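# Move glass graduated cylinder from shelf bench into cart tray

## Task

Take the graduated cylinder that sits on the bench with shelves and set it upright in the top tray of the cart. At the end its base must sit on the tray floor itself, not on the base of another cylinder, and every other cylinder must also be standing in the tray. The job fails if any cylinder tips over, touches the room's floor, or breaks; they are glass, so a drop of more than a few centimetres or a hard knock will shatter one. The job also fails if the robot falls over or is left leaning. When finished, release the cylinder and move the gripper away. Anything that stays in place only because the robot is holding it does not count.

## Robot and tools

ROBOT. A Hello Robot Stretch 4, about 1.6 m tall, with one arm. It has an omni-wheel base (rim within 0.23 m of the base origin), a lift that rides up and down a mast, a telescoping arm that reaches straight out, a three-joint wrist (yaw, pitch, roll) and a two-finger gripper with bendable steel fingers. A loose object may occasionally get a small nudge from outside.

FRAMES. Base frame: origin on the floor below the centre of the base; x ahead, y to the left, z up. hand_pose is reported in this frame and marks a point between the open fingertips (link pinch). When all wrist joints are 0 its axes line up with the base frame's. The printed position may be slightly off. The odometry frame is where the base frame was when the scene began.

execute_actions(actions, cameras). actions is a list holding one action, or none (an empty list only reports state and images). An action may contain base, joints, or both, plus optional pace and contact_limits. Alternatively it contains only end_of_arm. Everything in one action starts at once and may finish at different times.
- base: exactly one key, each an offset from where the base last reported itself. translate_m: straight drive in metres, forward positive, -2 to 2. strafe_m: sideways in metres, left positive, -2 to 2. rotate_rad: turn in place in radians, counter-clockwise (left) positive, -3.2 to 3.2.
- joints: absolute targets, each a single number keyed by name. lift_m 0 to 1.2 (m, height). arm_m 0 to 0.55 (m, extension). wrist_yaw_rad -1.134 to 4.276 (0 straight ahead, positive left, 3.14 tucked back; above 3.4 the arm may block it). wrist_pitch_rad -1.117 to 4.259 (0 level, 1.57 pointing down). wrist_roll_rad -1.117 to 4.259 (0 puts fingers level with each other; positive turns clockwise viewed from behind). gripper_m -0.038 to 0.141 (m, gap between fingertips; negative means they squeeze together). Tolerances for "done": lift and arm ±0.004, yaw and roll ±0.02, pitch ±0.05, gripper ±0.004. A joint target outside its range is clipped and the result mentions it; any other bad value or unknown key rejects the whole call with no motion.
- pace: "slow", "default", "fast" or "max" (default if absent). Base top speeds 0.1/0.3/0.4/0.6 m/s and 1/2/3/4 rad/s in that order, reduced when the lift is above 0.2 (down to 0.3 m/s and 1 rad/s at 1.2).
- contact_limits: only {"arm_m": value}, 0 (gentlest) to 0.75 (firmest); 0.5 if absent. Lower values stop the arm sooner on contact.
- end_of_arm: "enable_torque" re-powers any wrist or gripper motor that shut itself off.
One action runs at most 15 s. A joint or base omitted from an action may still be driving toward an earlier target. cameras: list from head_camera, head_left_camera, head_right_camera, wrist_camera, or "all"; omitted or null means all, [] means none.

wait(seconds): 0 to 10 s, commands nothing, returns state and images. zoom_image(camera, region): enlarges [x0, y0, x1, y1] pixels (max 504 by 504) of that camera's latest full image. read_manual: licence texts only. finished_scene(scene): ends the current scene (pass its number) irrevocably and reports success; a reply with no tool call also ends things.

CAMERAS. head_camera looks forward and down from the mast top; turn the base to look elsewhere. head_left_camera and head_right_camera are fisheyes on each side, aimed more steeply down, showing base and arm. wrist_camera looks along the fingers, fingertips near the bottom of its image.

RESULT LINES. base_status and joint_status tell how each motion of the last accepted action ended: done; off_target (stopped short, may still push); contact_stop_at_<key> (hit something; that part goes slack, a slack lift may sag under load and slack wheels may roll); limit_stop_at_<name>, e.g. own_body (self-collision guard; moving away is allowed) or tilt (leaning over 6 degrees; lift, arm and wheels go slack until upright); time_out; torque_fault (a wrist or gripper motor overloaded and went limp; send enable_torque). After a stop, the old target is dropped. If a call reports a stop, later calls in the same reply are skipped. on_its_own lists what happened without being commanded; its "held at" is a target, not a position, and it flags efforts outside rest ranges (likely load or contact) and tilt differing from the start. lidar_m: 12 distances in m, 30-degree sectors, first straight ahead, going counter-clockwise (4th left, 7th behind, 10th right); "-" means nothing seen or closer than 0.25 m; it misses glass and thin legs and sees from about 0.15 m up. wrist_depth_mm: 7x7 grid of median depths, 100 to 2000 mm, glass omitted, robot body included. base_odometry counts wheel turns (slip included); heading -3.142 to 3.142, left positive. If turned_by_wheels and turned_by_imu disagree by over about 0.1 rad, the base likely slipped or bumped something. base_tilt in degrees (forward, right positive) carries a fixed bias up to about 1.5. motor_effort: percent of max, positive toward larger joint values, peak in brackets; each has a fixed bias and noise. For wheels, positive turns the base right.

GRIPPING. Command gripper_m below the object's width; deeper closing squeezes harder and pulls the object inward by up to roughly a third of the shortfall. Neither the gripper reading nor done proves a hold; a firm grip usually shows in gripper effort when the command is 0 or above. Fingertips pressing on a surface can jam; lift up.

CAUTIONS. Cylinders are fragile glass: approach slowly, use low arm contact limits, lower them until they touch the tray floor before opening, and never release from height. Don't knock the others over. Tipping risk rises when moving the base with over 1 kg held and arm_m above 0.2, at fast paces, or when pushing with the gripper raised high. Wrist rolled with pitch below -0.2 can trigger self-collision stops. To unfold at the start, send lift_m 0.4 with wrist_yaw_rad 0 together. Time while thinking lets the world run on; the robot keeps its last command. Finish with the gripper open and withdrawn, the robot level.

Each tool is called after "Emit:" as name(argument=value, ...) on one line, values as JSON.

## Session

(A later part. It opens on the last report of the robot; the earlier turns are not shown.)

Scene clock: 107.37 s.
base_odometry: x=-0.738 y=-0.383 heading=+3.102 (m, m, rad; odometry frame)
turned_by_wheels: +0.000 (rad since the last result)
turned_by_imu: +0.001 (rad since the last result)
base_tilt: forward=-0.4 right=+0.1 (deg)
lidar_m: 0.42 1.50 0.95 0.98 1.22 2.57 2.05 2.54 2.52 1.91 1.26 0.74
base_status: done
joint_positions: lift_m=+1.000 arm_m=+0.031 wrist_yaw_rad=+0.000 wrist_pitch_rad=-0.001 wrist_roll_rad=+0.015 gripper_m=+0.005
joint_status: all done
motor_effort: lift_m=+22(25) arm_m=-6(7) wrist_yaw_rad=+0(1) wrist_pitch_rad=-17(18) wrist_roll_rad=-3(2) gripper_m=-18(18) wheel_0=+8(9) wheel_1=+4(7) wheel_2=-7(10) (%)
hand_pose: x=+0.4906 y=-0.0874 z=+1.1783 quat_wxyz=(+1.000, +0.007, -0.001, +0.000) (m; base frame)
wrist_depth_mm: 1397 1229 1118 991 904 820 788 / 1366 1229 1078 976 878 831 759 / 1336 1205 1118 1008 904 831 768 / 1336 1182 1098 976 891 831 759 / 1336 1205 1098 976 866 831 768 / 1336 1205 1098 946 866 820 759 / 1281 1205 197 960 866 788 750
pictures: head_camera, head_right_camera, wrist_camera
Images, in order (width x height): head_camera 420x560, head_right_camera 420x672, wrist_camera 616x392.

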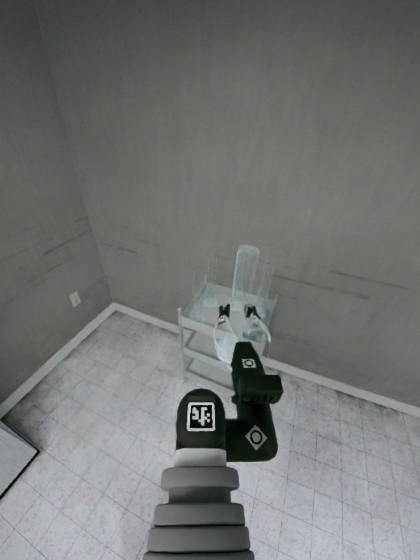

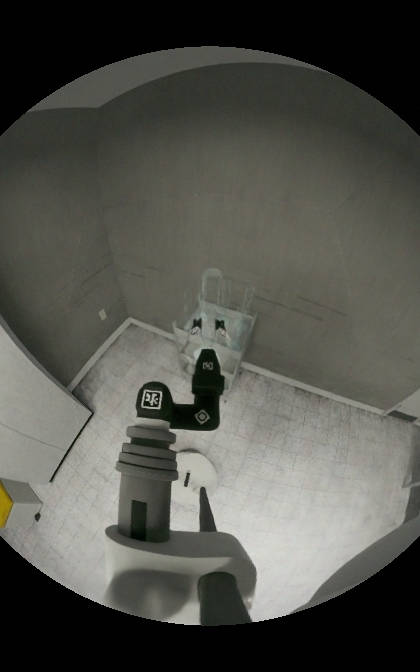

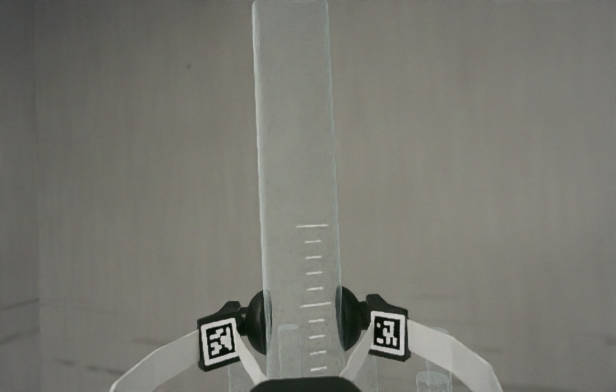

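Emit:
execute_actions(actions=[{"base":{"rotate_rad":-0.35},"joints":{"wrist_yaw_rad":-1.0},"pace":"slow"}], cameras=["head_camera","head_left_camera"])

Scene clock: 112.17 s.
base_odometry: x=-0.738 y=-0.383 heading=+2.754 (m, m, rad; odometry frame)
turned_by_wheels: -0.348 (rad since the last result)
turned_by_imu: -0.346 (rad since the last result)
base_tilt: forward=-0.4 right=+0.2 (deg)
lidar_m: 0.74 0.80 1.47 0.96 1.01 1.53 2.06 2.12 2.59 2.49 0.33 0.34
base_status: done
joint_positions: lift_m=+1.000 arm_m=+0.031 wrist_yaw_rad=-1.000 wrist_pitch_rad=-0.001 wrist_roll_rad=+0.015 gripper_m=+0.005
joint_status: all done
motor_effort: lift_m=+22(22) arm_m=-7(7) wrist_yaw_rad=-1(7) wrist_pitch_rad=-15(17) wrist_roll_rad=-1(1) gripper_m=-17(17) wheel_0=+8(11) wheel_1=+6(9) wheel_2=+6(9) (%)
hand_pose: x=+0.2844 y=-0.2900 z=+1.1783 quat_wxyz=(+0.878, +0.006, -0.004, -0.479) (m; base frame)
wrist_depth_mm: 917 1118 1366 1921 - - - / 917 1098 1397 1921 - - - / 891 1078 1397 1863 - - - / 891 1060 1366 1808 - - - / 878 1060 1336 1808 - - - / 866 1060 1182 1661 - - - / 866 960 197 1661 - - -
pictures: head_camera, head_left_camera
Images, in order (width x height): head_camera 420x560, head_left_camera 420x672.

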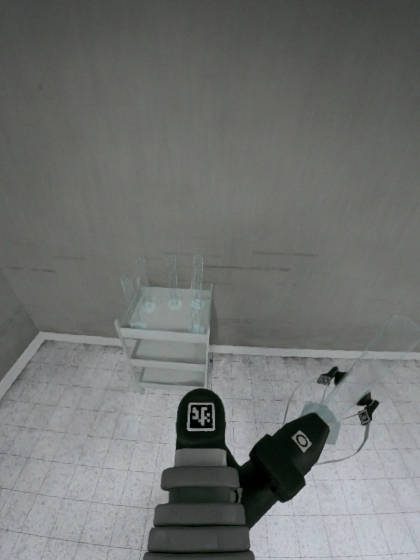

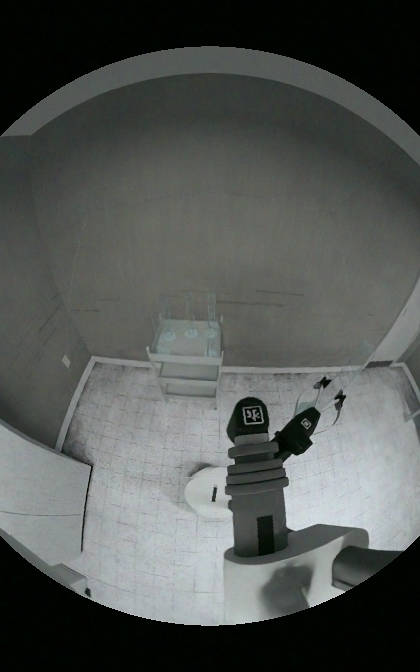

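Emit:
execute_actions(actions=[{"base":{"strafe_m":0.26},"pace":"slow"}], cameras=["head_camera"])

Emit:
zoom_image(camera="head_camera", region=[140,230,320,400])

Scene clock: 120.03 s.
base_odometry: x=-0.836 y=-0.624 heading=+2.753 (m, m, rad; odometry frame)
turned_by_wheels: +0.000 (rad since the last result)
turned_by_imu: -0.002 (rad since the last result)
base_tilt: forward=-0.4 right=+0.1 (deg)
lidar_m: 0.76 1.25 1.21 0.69 0.74 1.07 2.32 2.09 2.85 2.76 0.32 0.35
base_status: done
joint_positions: lift_m=+1.000 arm_m=+0.031 wrist_yaw_rad=-1.000 wrist_pitch_rad=-0.001 wrist_roll_rad=+0.015 gripper_m=+0.005
joint_status: not commanded
motor_effort: lift_m=+22(22) arm_m=-6(6) wrist_yaw_rad=+0(1) wrist_pitch_rad=-16(17) wrist_roll_rad=-2(2) gripper_m=-17(17) wheel_0=-8(10) wheel_1=+3(8) wheel_2=+0(5) (%)
hand_pose: x=+0.2844 y=-0.2900 z=+1.1783 quat_wxyz=(+0.878, +0.006, -0.004, -0.479) (m; base frame)
wrist_depth_mm: 917 1118 1397 1863 - - - / 931 1098 1430 1921 - - - / 904 1098 1397 1863 - - - / 904 1078 1366 1863 - - - / 904 1078 1336 1808 - - - / 891 1078 1229 1756 - - - / 891 991 198 1661 - - -
pictures: head_camera
Images, in order (width x height): head_camera 420x560.

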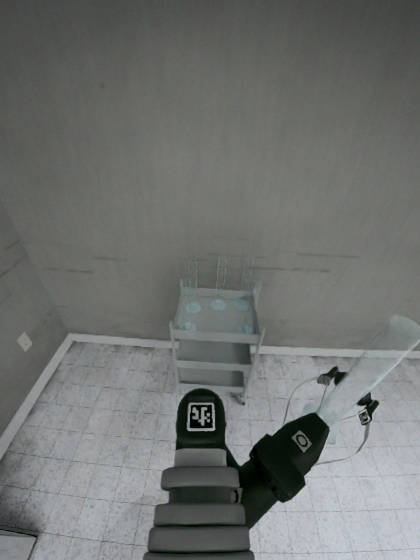

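Region (140, 230, 320, 400) of head_camera's 420x560 image, scaled by 2.800, with more detail than that image has.

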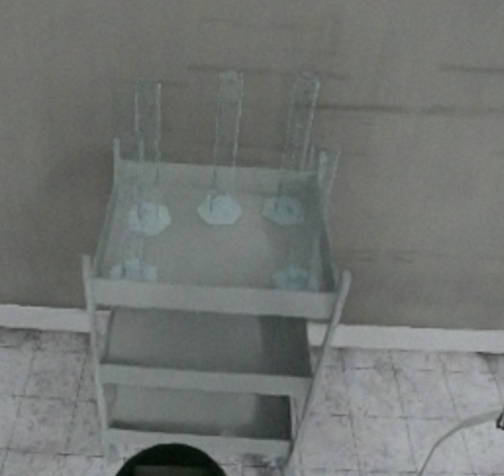

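Emit:
execute_actions(actions=[{"base":{"strafe_m":0.055},"joints":{"wrist_yaw_rad":0},"pace":"slow"}], cameras=[])

Emit:
execute_actions(actions=[{"joints":{"arm_m":0.38},"pace":"slow"}])

Scene clock: 130.17 s.
base_odometry: x=-0.857 y=-0.674 heading=+2.753 (m, m, rad; odometry frame)
turned_by_wheels: +0.000 (rad since the last result)
turned_by_imu: -0.001 (rad since the last result)
base_tilt: forward=-0.4 right=+0.1 (deg)
lidar_m: 0.41 1.24 1.14 0.64 0.69 0.98 2.39 2.11 2.92 2.82 1.59 0.78
base_status: done
joint_positions: lift_m=+1.000 arm_m=+0.031 wrist_yaw_rad=+0.000 wrist_pitch_rad=-0.001 wrist_roll_rad=+0.015 gripper_m=+0.005
joint_status: all done
motor_effort: lift_m=+22(22) arm_m=-6(7) wrist_yaw_rad=+0(4) wrist_pitch_rad=-15(14) wrist_roll_rad=-2(2) gripper_m=-18(19) wheel_0=-7(12) wheel_1=+6(8) wheel_2=+0(0) (%)
hand_pose: x=+0.4905 y=-0.0875 z=+1.1783 quat_wxyz=(+1.000, +0.007, -0.001, +0.000) (m; base frame)
wrist_depth_mm: 991 960 991 960 931 931 931 / 976 960 960 946 931 931 917 / 960 991 931 960 931 931 931 / 976 976 946 931 931 904 904 / 960 931 946 931 931 917 917 / 960 931 931 931 904 917 917 / 946 946 197 917 904 917 891
pictures: none
No camera images: the call's "cameras" was empty. Leave "cameras" out to get every camera's image.

Scene clock: 134.93 s.
base_odometry: x=-0.857 y=-0.674 heading=+2.753 (m, m, rad; odometry frame)
turned_by_wheels: +0.000 (rad since the last result)
turned_by_imu: -0.001 (rad since the last result)
base_tilt: forward=-0.4 right=+0.2 (deg)
lidar_m: 0.75 1.22 1.16 0.65 0.68 0.99 2.41 2.10 2.94 2.82 1.60 0.78
base_status: not commanded
joint_positions: lift_m=+1.000 arm_m=+0.379 wrist_yaw_rad=+0.000 wrist_pitch_rad=-0.001 wrist_roll_rad=+0.015 gripper_m=+0.005
joint_status: all done
motor_effort: lift_m=+22(22) arm_m=+7(8) wrist_yaw_rad=-1(0) wrist_pitch_rad=-16(18) wrist_roll_rad=-1(2) gripper_m=-18(16) wheel_0=-7(8) wheel_1=+6(6) wheel_2=+0(0) (%)
hand_pose: x=+0.8382 y=-0.0874 z=+1.1783 quat_wxyz=(+1.000, +0.007, -0.001, +0.000) (m; base frame)
wrist_depth_mm: 609 609 591 597 591 574 574 / 609 603 591 585 591 574 574 / 603 609 585 580 580 574 569 / 603 591 591 580 574 569 569 / 597 585 585 580 574 564 559 / 597 585 580 580 564 564 564 / 597 591 196 574 564 559 559
pictures: head_camera, head_left_camera, head_right_camera, wrist_camera
Images, in order (width x height): head_camera 420x560, head_left_camera 420x672, head_right_camera 420x672, wrist_camera 616x392.

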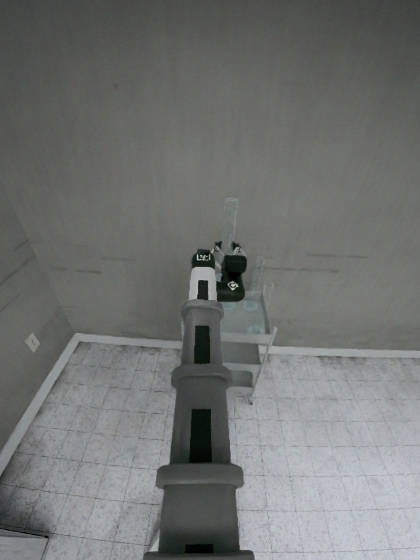

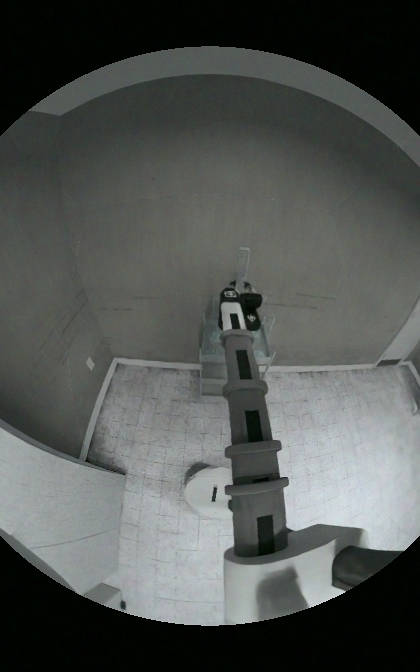

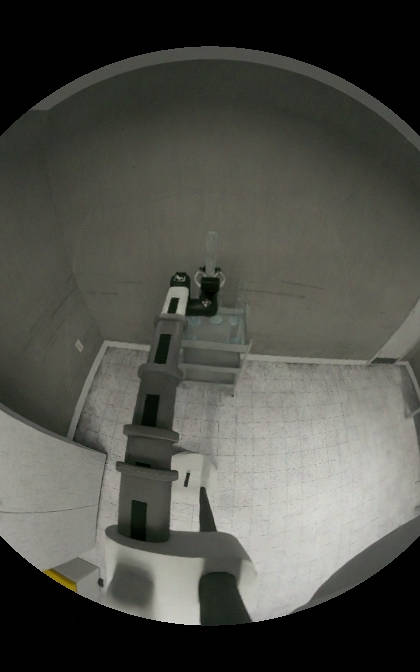

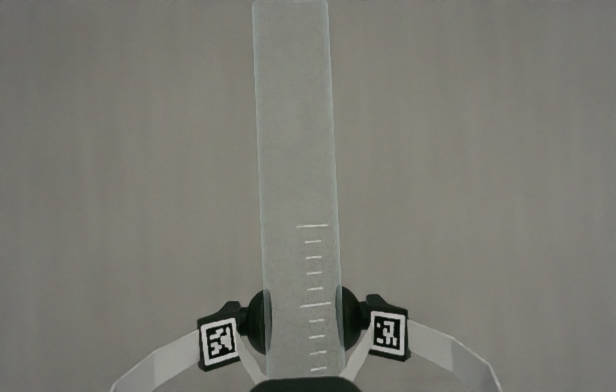

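Emit:
zoom_image(camera="head_right_camera", region=[150,220,290,400])

Emit:
zoom_image(camera="head_camera", region=[160,190,300,400])

Region (150, 220, 290, 400) of head_right_camera's 420x672 image, scaled by 2.800, with more detail than that image has.

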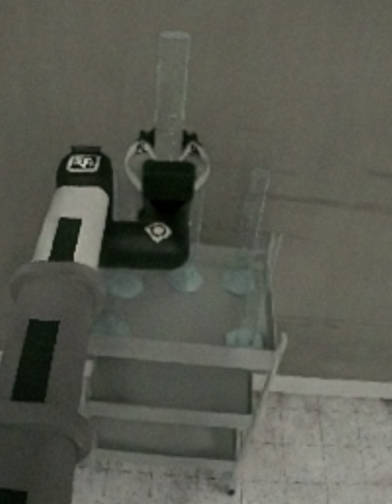

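Region (160, 190, 300, 400) of head_camera's 420x560 image, scaled by 2.400, with more detail than that image has.

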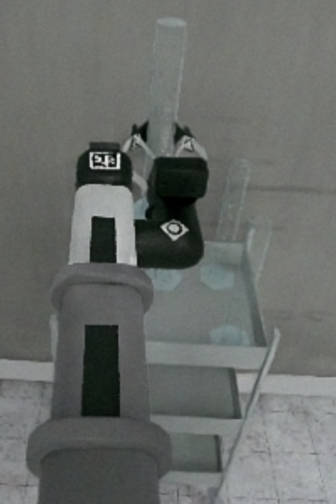

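Emit:
execute_actions(actions=[{"joints":{"lift_m":0.86},"pace":"slow"}], cameras=["head_camera","head_right_camera","wrist_camera"])

Emit:
zoom_image(camera="head_right_camera", region=[150,240,290,400])

Emit:
zoom_image(camera="head_camera", region=[160,220,300,400])

Scene clock: 145.83 s.
base_odometry: x=-0.857 y=-0.674 heading=+2.753 (m, m, rad; odometry frame)
turned_by_wheels: +0.000 (rad since the last result)
turned_by_imu: -0.001 (rad since the last result)
base_tilt: forward=-0.4 right=+0.1 (deg)
lidar_m: 0.75 1.24 1.13 0.62 0.69 1.00 2.42 2.12 2.93 2.81 1.59 0.77
base_status: not commanded
joint_positions: lift_m=+0.860 arm_m=+0.379 wrist_yaw_rad=+0.000 wrist_pitch_rad=-0.001 wrist_roll_rad=+0.015 gripper_m=+0.005
joint_status: all done
motor_effort: lift_m=+16(19) arm_m=+7(7) wrist_yaw_rad=+0(0) wrist_pitch_rad=-16(17) wrist_roll_rad=-2(1) gripper_m=-17(17) wheel_0=-8(8) wheel_1=+6(6) wheel_2=+0(0) (%)
hand_pose: x=+0.8382 y=-0.0874 z=+1.0388 quat_wxyz=(+1.000, +0.007, -0.001, +0.000) (m; base frame)
wrist_depth_mm: 609 603 597 597 585 580 580 / 615 603 603 585 580 580 580 / 603 591 597 585 574 569 574 / 603 591 591 580 580 574 564 / 603 585 585 580 574 569 564 / 591 591 585 574 569 569 559 / 591 580 197 574 564 559 564
pictures: head_camera, head_right_camera, wrist_camera
Images, in order (width x height): head_camera 420x560, head_right_camera 420x672, wrist_camera 616x392.

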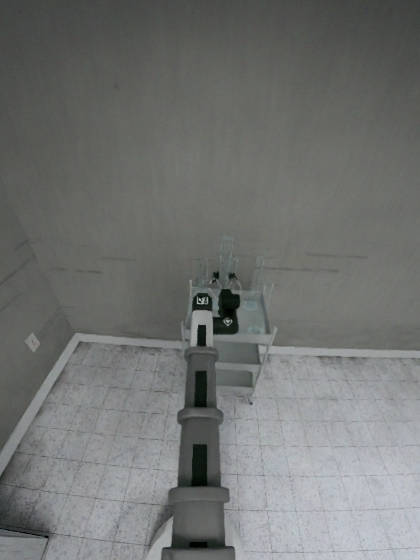

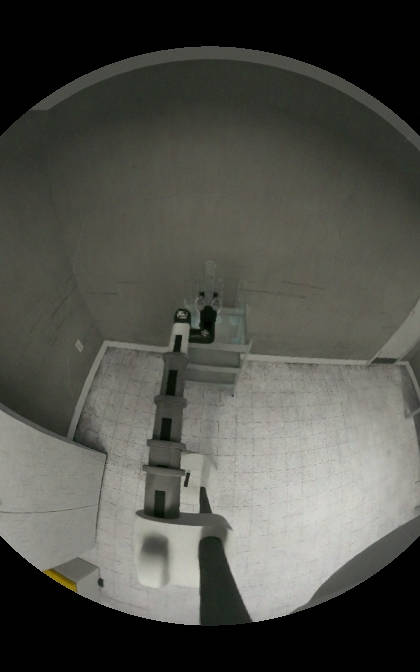

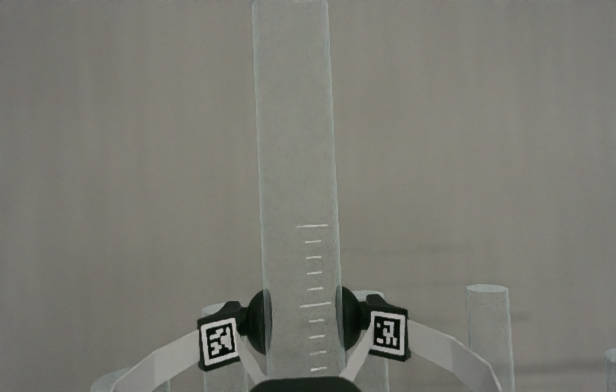

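Region (150, 240, 290, 400) of head_right_camera's 420x672 image, scaled by 3.150, with more detail than that image has; it fills the left 441 columns of this view, and the rest is white.

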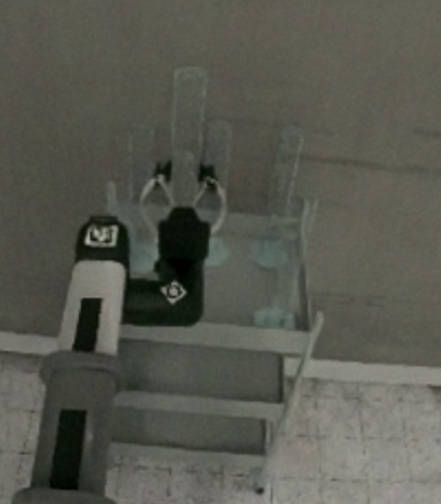

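Region (160, 220, 300, 400) of head_camera's 420x560 image, scaled by 2.800, with more detail than that image has.

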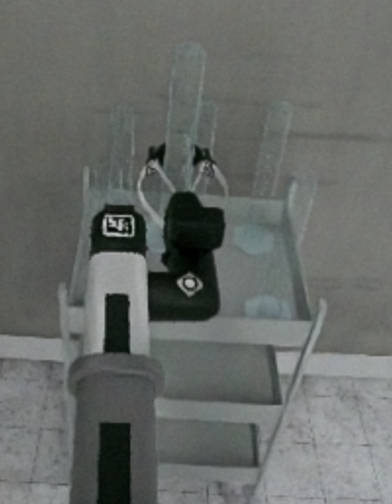

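Emit:
execute_actions(actions=[{"base":{"strafe_m":-0.04},"joints":{"arm_m":0.40},"pace":"slow"}], cameras=[])

Emit:
execute_actions(actions=[{"joints":{"lift_m":0.72},"pace":"slow"}], cameras=["head_camera","head_right_camera","wrist_camera"])

Emit:
zoom_image(camera="head_right_camera", region=[160,260,280,380])

Scene clock: 158.10 s.
base_odometry: x=-0.842 y=-0.638 heading=+2.753 (m, m, rad; odometry frame)
turned_by_wheels: +0.000 (rad since the last result)
turned_by_imu: -0.001 (rad since the last result)
base_tilt: forward=-0.3 right=+0.1 (deg)
lidar_m: 0.73 1.24 1.18 0.68 0.71 1.04 2.40 2.10 2.86 2.78 1.59 0.77
base_status: done
joint_positions: lift_m=+0.860 arm_m=+0.399 wrist_yaw_rad=+0.000 wrist_pitch_rad=-0.001 wrist_roll_rad=+0.015 gripper_m=+0.005
joint_status: all done
motor_effort: lift_m=+16(15) arm_m=+7(6) wrist_yaw_rad=-1(0) wrist_pitch_rad=-16(20) wrist_roll_rad=-3(1) gripper_m=-18(17) wheel_0=+7(11) wheel_1=-5(8) wheel_2=+0(0) (%)
hand_pose: x=+0.8582 y=-0.0874 z=+1.0388 quat_wxyz=(+1.000, +0.007, -0.001, +0.000) (m; base frame)
wrist_depth_mm: 591 580 569 564 569 559 554 / 585 574 574 569 564 554 554 / 574 574 564 554 559 559 544 / 569 574 564 564 554 549 544 / 580 569 564 559 554 549 544 / 569 559 564 549 549 539 535 / 564 564 197 554 544 544 539
pictures: none
No camera images: the call's "cameras" was empty. Leave "cameras" out to get every camera's image.

Scene clock: 160.07 s.
base_odometry: x=-0.842 y=-0.638 heading=+2.753 (m, m, rad; odometry frame)
turned_by_wheels: +0.000 (rad since the last result)
turned_by_imu: +0.000 (rad since the last result)
base_tilt: forward=-0.5 right=+0.1 (deg)
lidar_m: 0.76 1.23 1.19 0.68 0.72 1.05 2.41 2.08 2.90 2.79 1.57 0.78
base_status: not commanded
joint_positions: lift_m=+0.720 arm_m=+0.399 wrist_yaw_rad=+0.000 wrist_pitch_rad=-0.001 wrist_roll_rad=+0.015 gripper_m=+0.005
joint_status: all done
motor_effort: lift_m=+16(13) arm_m=+7(7) wrist_yaw_rad=+0(1) wrist_pitch_rad=-17(16) wrist_roll_rad=-2(2) gripper_m=-19(19) wheel_0=+7(7) wheel_1=-5(5) wheel_2=+0(0) (%)
hand_pose: x=+0.8582 y=-0.0874 z=+0.8988 quat_wxyz=(+1.000, +0.007, -0.001, +0.000) (m; base frame)
wrist_depth_mm: 585 585 574 569 569 554 554 / 580 580 574 569 569 554 554 / 585 574 564 569 564 554 549 / 580 564 564 554 554 544 549 / 569 574 564 559 554 544 549 / 574 564 559 554 549 549 535 / 564 569 198 549 539 445 535
pictures: head_camera, head_right_camera, wrist_camera
Images, in order (width x height): head_camera 420x560, head_right_camera 420x672, wrist_camera 616x392.

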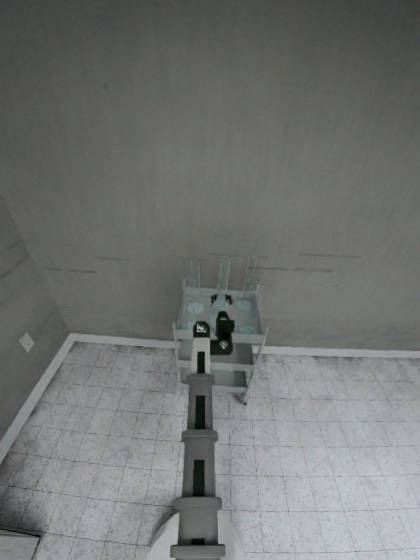

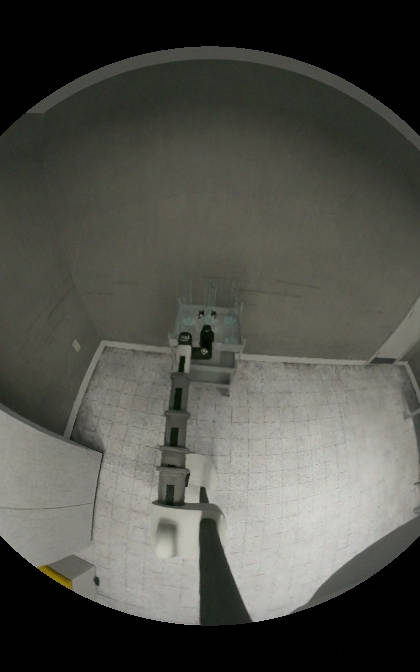

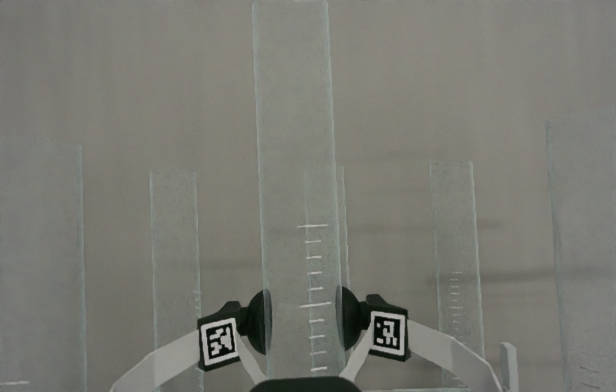

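Region (160, 260, 280, 380) of head_right_camera's 420x672 image, scaled by 4.200, with more detail than that image has.

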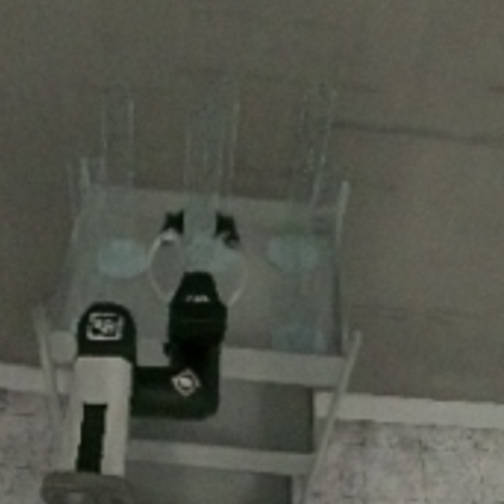

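Emit:
execute_actions(actions=[{"joints":{"lift_m":0.685},"pace":"slow"}], cameras=["wrist_camera"])

Emit:
execute_actions(actions=[{"joints":{"lift_m":0.67},"pace":"slow"}], cameras=["wrist_camera"])

Scene clock: 165.30 s.
base_odometry: x=-0.842 y=-0.638 heading=+2.753 (m, m, rad; odometry frame)
turned_by_wheels: +0.000 (rad since the last result)
turned_by_imu: -0.001 (rad since the last result)
base_tilt: forward=-0.4 right=+0.2 (deg)
lidar_m: 0.72 1.23 1.17 0.68 0.71 1.04 2.41 2.09 2.86 2.78 1.57 0.79
base_status: not commanded
joint_positions: lift_m=+0.685 arm_m=+0.399 wrist_yaw_rad=+0.000 wrist_pitch_rad=-0.001 wrist_roll_rad=+0.015 gripper_m=+0.005
joint_status: all done
motor_effort: lift_m=+15(15) arm_m=+7(7) wrist_yaw_rad=+0(0) wrist_pitch_rad=-16(15) wrist_roll_rad=-2(2) gripper_m=-17(19) wheel_0=+7(7) wheel_1=-5(5) wheel_2=+0(0) (%)
hand_pose: x=+0.8582 y=-0.0874 z=+0.8638 quat_wxyz=(+1.000, +0.007, -0.001, +0.000) (m; base frame)
wrist_depth_mm: 585 585 574 574 569 559 554 / 585 580 569 559 559 559 549 / 580 574 569 564 559 554 549 / 580 574 564 564 559 549 549 / 574 569 564 559 554 549 544 / 564 569 554 554 539 544 539 / 569 559 197 469 462 442 535
pictures: wrist_camera
Images, in order (width x height): wrist_camera 616x392.

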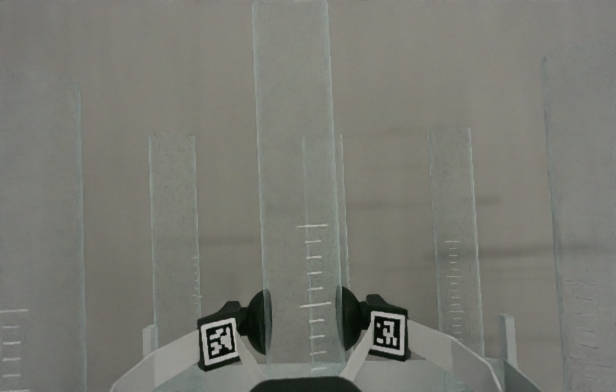

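Scene clock: 166.13 s.
base_odometry: x=-0.842 y=-0.638 heading=+2.753 (m, m, rad; odometry frame)
turned_by_wheels: +0.000 (rad since the last result)
turned_by_imu: +0.000 (rad since the last result)
base_tilt: forward=-0.4 right=+0.2 (deg)
lidar_m: 0.75 1.25 1.17 0.68 0.72 1.07 2.40 2.07 2.89 2.79 1.58 0.78
base_status: not commanded
joint_positions: lift_m=+0.670 arm_m=+0.399 wrist_yaw_rad=+0.000 wrist_pitch_rad=-0.001 wrist_roll_rad=+0.015 gripper_m=+0.005
joint_status: all done
motor_effort: lift_m=+15(16) arm_m=+7(7) wrist_yaw_rad=-1(1) wrist_pitch_rad=-13(15) wrist_roll_rad=-3(2) gripper_m=-17(18) wheel_0=+7(7) wheel_1=-5(5) wheel_2=+0(0) (%)
hand_pose: x=+0.8582 y=-0.0874 z=+0.8488 quat_wxyz=(+1.000, +0.007, -0.001, +0.000) (m; base frame)
wrist_depth_mm: 597 580 574 569 569 564 554 / 574 580 569 564 554 559 554 / 574 574 569 564 554 554 549 / 574 569 564 559 549 554 554 / 569 564 559 559 559 549 539 / 569 569 554 559 544 539 539 / 569 564 197 469 459 439 535
pictures: wrist_camera
Images, in order (width x height): wrist_camera 616x392.

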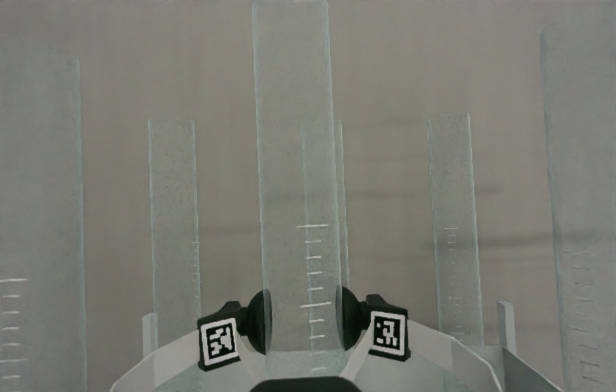

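Emit:
execute_actions(actions=[{"joints":{"lift_m":0.652},"pace":"slow"}], cameras=["wrist_camera"])

Scene clock: 170.13 s.
base_odometry: x=-0.842 y=-0.638 heading=+2.753 (m, m, rad; odometry frame)
turned_by_wheels: +0.000 (rad since the last result)
turned_by_imu: -0.001 (rad since the last result)
base_tilt: forward=-0.4 right=+0.1 (deg)
lidar_m: 0.74 1.24 1.18 0.68 0.73 1.05 2.43 2.08 2.87 2.78 1.58 0.78
base_status: not commanded
joint_positions: lift_m=+0.652 arm_m=+0.399 wrist_yaw_rad=+0.000 wrist_pitch_rad=-0.001 wrist_roll_rad=+0.015 gripper_m=+0.005
joint_status: all done
motor_effort: lift_m=+16(14) arm_m=+7(7) wrist_yaw_rad=+0(0) wrist_pitch_rad=-16(16) wrist_roll_rad=-3(2) gripper_m=-16(16) wheel_0=+7(7) wheel_1=-6(5) wheel_2=+0(0) (%)
hand_pose: x=+0.8582 y=-0.0874 z=+0.8308 quat_wxyz=(+1.000, +0.007, -0.001, +0.000) (m; base frame)
wrist_depth_mm: 585 580 569 569 569 559 549 / 585 574 569 569 564 559 544 / 580 574 569 564 559 554 544 / 580 569 569 559 559 549 544 / 569 564 564 559 554 544 544 / 569 564 559 549 544 539 539 / 569 452 197 466 462 415 539
pictures: wrist_camera
Images, in order (width x height): wrist_camera 616x392.

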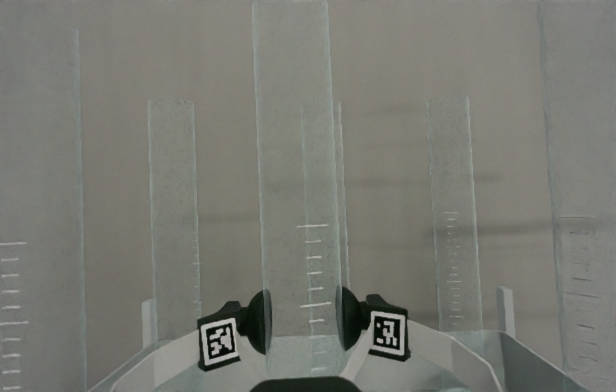

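Emit:
execute_actions(actions=[{"joints":{"lift_m":0.642},"pace":"slow"}], cameras=["wrist_camera"])

Scene clock: 172.57 s.
base_odometry: x=-0.842 y=-0.638 heading=+2.753 (m, m, rad; odometry frame)
turned_by_wheels: +0.000 (rad since the last result)
turned_by_imu: +0.000 (rad since the last result)
base_tilt: forward=-0.4 right=+0.1 (deg)
lidar_m: 0.75 1.24 1.20 0.65 0.73 1.07 2.41 2.11 2.88 2.76 1.58 0.77
base_status: not commanded
joint_positions: lift_m=+0.642 arm_m=+0.399 wrist_yaw_rad=+0.000 wrist_pitch_rad=-0.011 wrist_roll_rad=+0.015 gripper_m=+0.005
joint_status: all done
motor_effort: lift_m=+12(13) arm_m=+7(7) wrist_yaw_rad=+0(0) wrist_pitch_rad=+14(13) wrist_roll_rad=-2(1) gripper_m=-16(19) wheel_0=+7(7) wheel_1=-5(5) wheel_2=+0(0) (%)
hand_pose: x=+0.8582 y=-0.0874 z=+0.8240 quat_wxyz=(+1.000, +0.007, -0.006, +0.000) (m; base frame)
wrist_depth_mm: 597 585 580 580 569 564 564 / 591 574 580 574 564 559 554 / 580 585 574 569 559 549 549 / 574 564 564 554 554 549 544 / 574 569 554 554 549 544 544 / 574 564 559 549 544 549 530 / 569 473 186 462 459 413 539
pictures: wrist_camera
Images, in order (width x height): wrist_camera 616x392.

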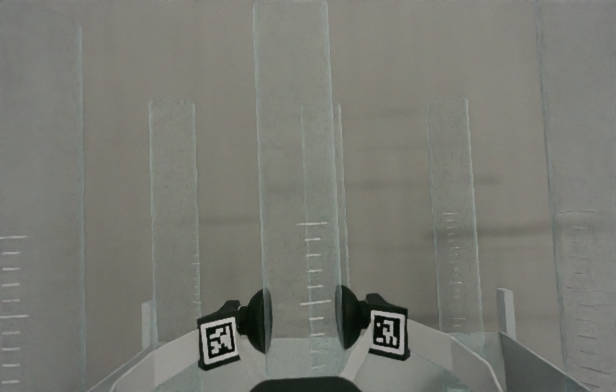

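Contact. Ease up a bit and release.

Emit:
execute_actions(actions=[{"joints":{"lift_m":0.648,"gripper_m":0.075},"pace":"slow"}], cameras=["wrist_camera","head_right_camera"])

Emit:
execute_actions(actions=[{"joints":{"arm_m":0.1},"pace":"slow"}], cameras=["wrist_camera","head_camera"])

Scene clock: 178.13 s.
base_odometry: x=-0.842 y=-0.638 heading=+2.753 (m, m, rad; odometry frame)
turned_by_wheels: +0.000 (rad since the last result)
turned_by_imu: -0.001 (rad since the last result)
base_tilt: forward=-0.4 right=+0.2 (deg)
lidar_m: 0.75 1.23 1.18 0.67 0.72 1.06 2.40 2.10 2.85 2.79 1.61 0.76
base_status: not commanded
joint_positions: lift_m=+0.648 arm_m=+0.399 wrist_yaw_rad=+0.000 wrist_pitch_rad=-0.004 wrist_roll_rad=+0.015 gripper_m=+0.075
joint_status: all done
motor_effort: lift_m=+21(18) arm_m=+7(7) wrist_yaw_rad=+0(0) wrist_pitch_rad=-8(14) wrist_roll_rad=-2(2) gripper_m=-1(15) wheel_0=+7(7) wheel_1=-5(5) wheel_2=+0(0) (%)
hand_pose: x=+0.8582 y=-0.0875 z=+0.8272 quat_wxyz=(+1.000, +0.007, -0.002, +0.000) (m; base frame)
wrist_depth_mm: 597 580 574 574 564 554 554 / 591 580 574 559 564 554 544 / 580 574 569 569 559 549 544 / 580 574 569 554 559 549 544 / 574 574 554 559 554 549 544 / 569 564 554 549 224 549 535 / 564 449 466 469 462 445 539
pictures: head_right_camera, wrist_camera
Images, in order (width x height): head_right_camera 420x672, wrist_camera 616x392.

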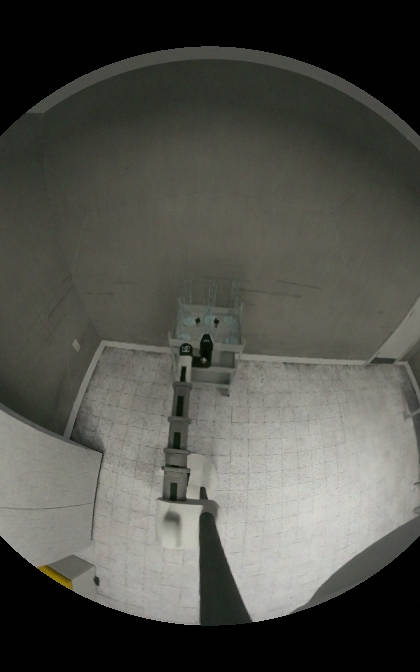

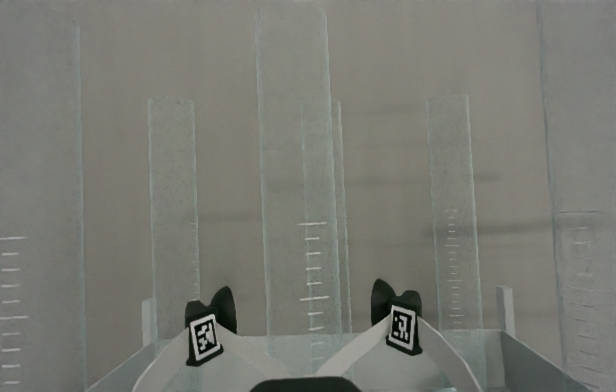

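Scene clock: 182.40 s.
base_odometry: x=-0.842 y=-0.638 heading=+2.753 (m, m, rad; odometry frame)
turned_by_wheels: +0.000 (rad since the last result)
turned_by_imu: -0.001 (rad since the last result)
base_tilt: forward=-0.4 right=+0.1 (deg)
lidar_m: 0.75 1.24 1.17 0.66 0.73 1.05 2.38 2.09 2.86 2.79 1.58 0.77
base_status: not commanded
joint_positions: lift_m=+0.648 arm_m=+0.101 wrist_yaw_rad=+0.000 wrist_pitch_rad=-0.004 wrist_roll_rad=+0.015 gripper_m=+0.075
joint_status: all done
motor_effort: lift_m=+21(21) arm_m=-7(5) wrist_yaw_rad=+0(0) wrist_pitch_rad=-10(8) wrist_roll_rad=-1(1) gripper_m=-2(3) wheel_0=+6(6) wheel_1=-5(5) wheel_2=+0(0) (%)
hand_pose: x=+0.5606 y=-0.0874 z=+0.8271 quat_wxyz=(+1.000, +0.007, -0.002, +0.000) (m; base frame)
wrist_depth_mm: 904 904 904 878 878 866 866 / 904 891 891 878 854 866 842 / 904 891 866 854 854 854 854 / 891 891 891 878 854 854 831 / 891 878 866 878 842 842 820 / 878 878 723 759 223 831 842 / 878 445 439 436 433 427 842
pictures: head_camera, wrist_camera
Images, in order (width x height): head_camera 420x560, wrist_camera 616x392.

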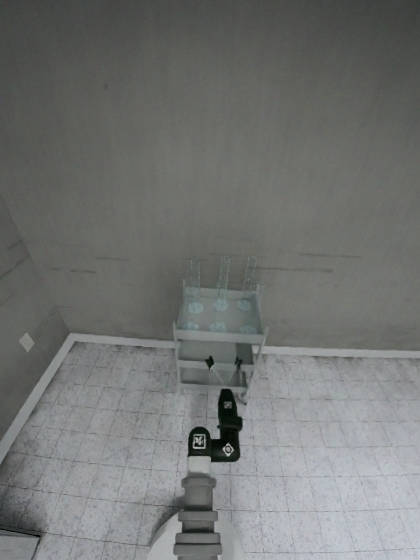

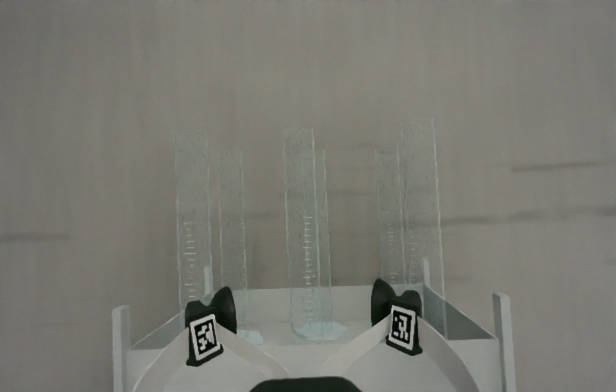

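Emit:
zoom_image(camera="head_camera", region=[160,250,280,360])

Region (160, 250, 280, 360) of head_camera's 420x560 image, scaled by 4.200, with more detail than that image has; it fills the top 462 rows of this view, and the rest is white.

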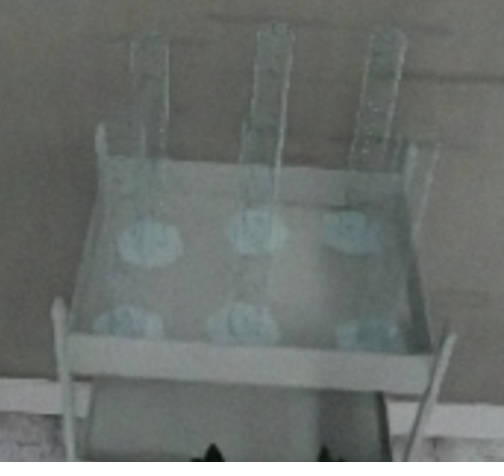

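Clean.

Emit:
finished_scene(scene=1)

The scene is finished: the task was done.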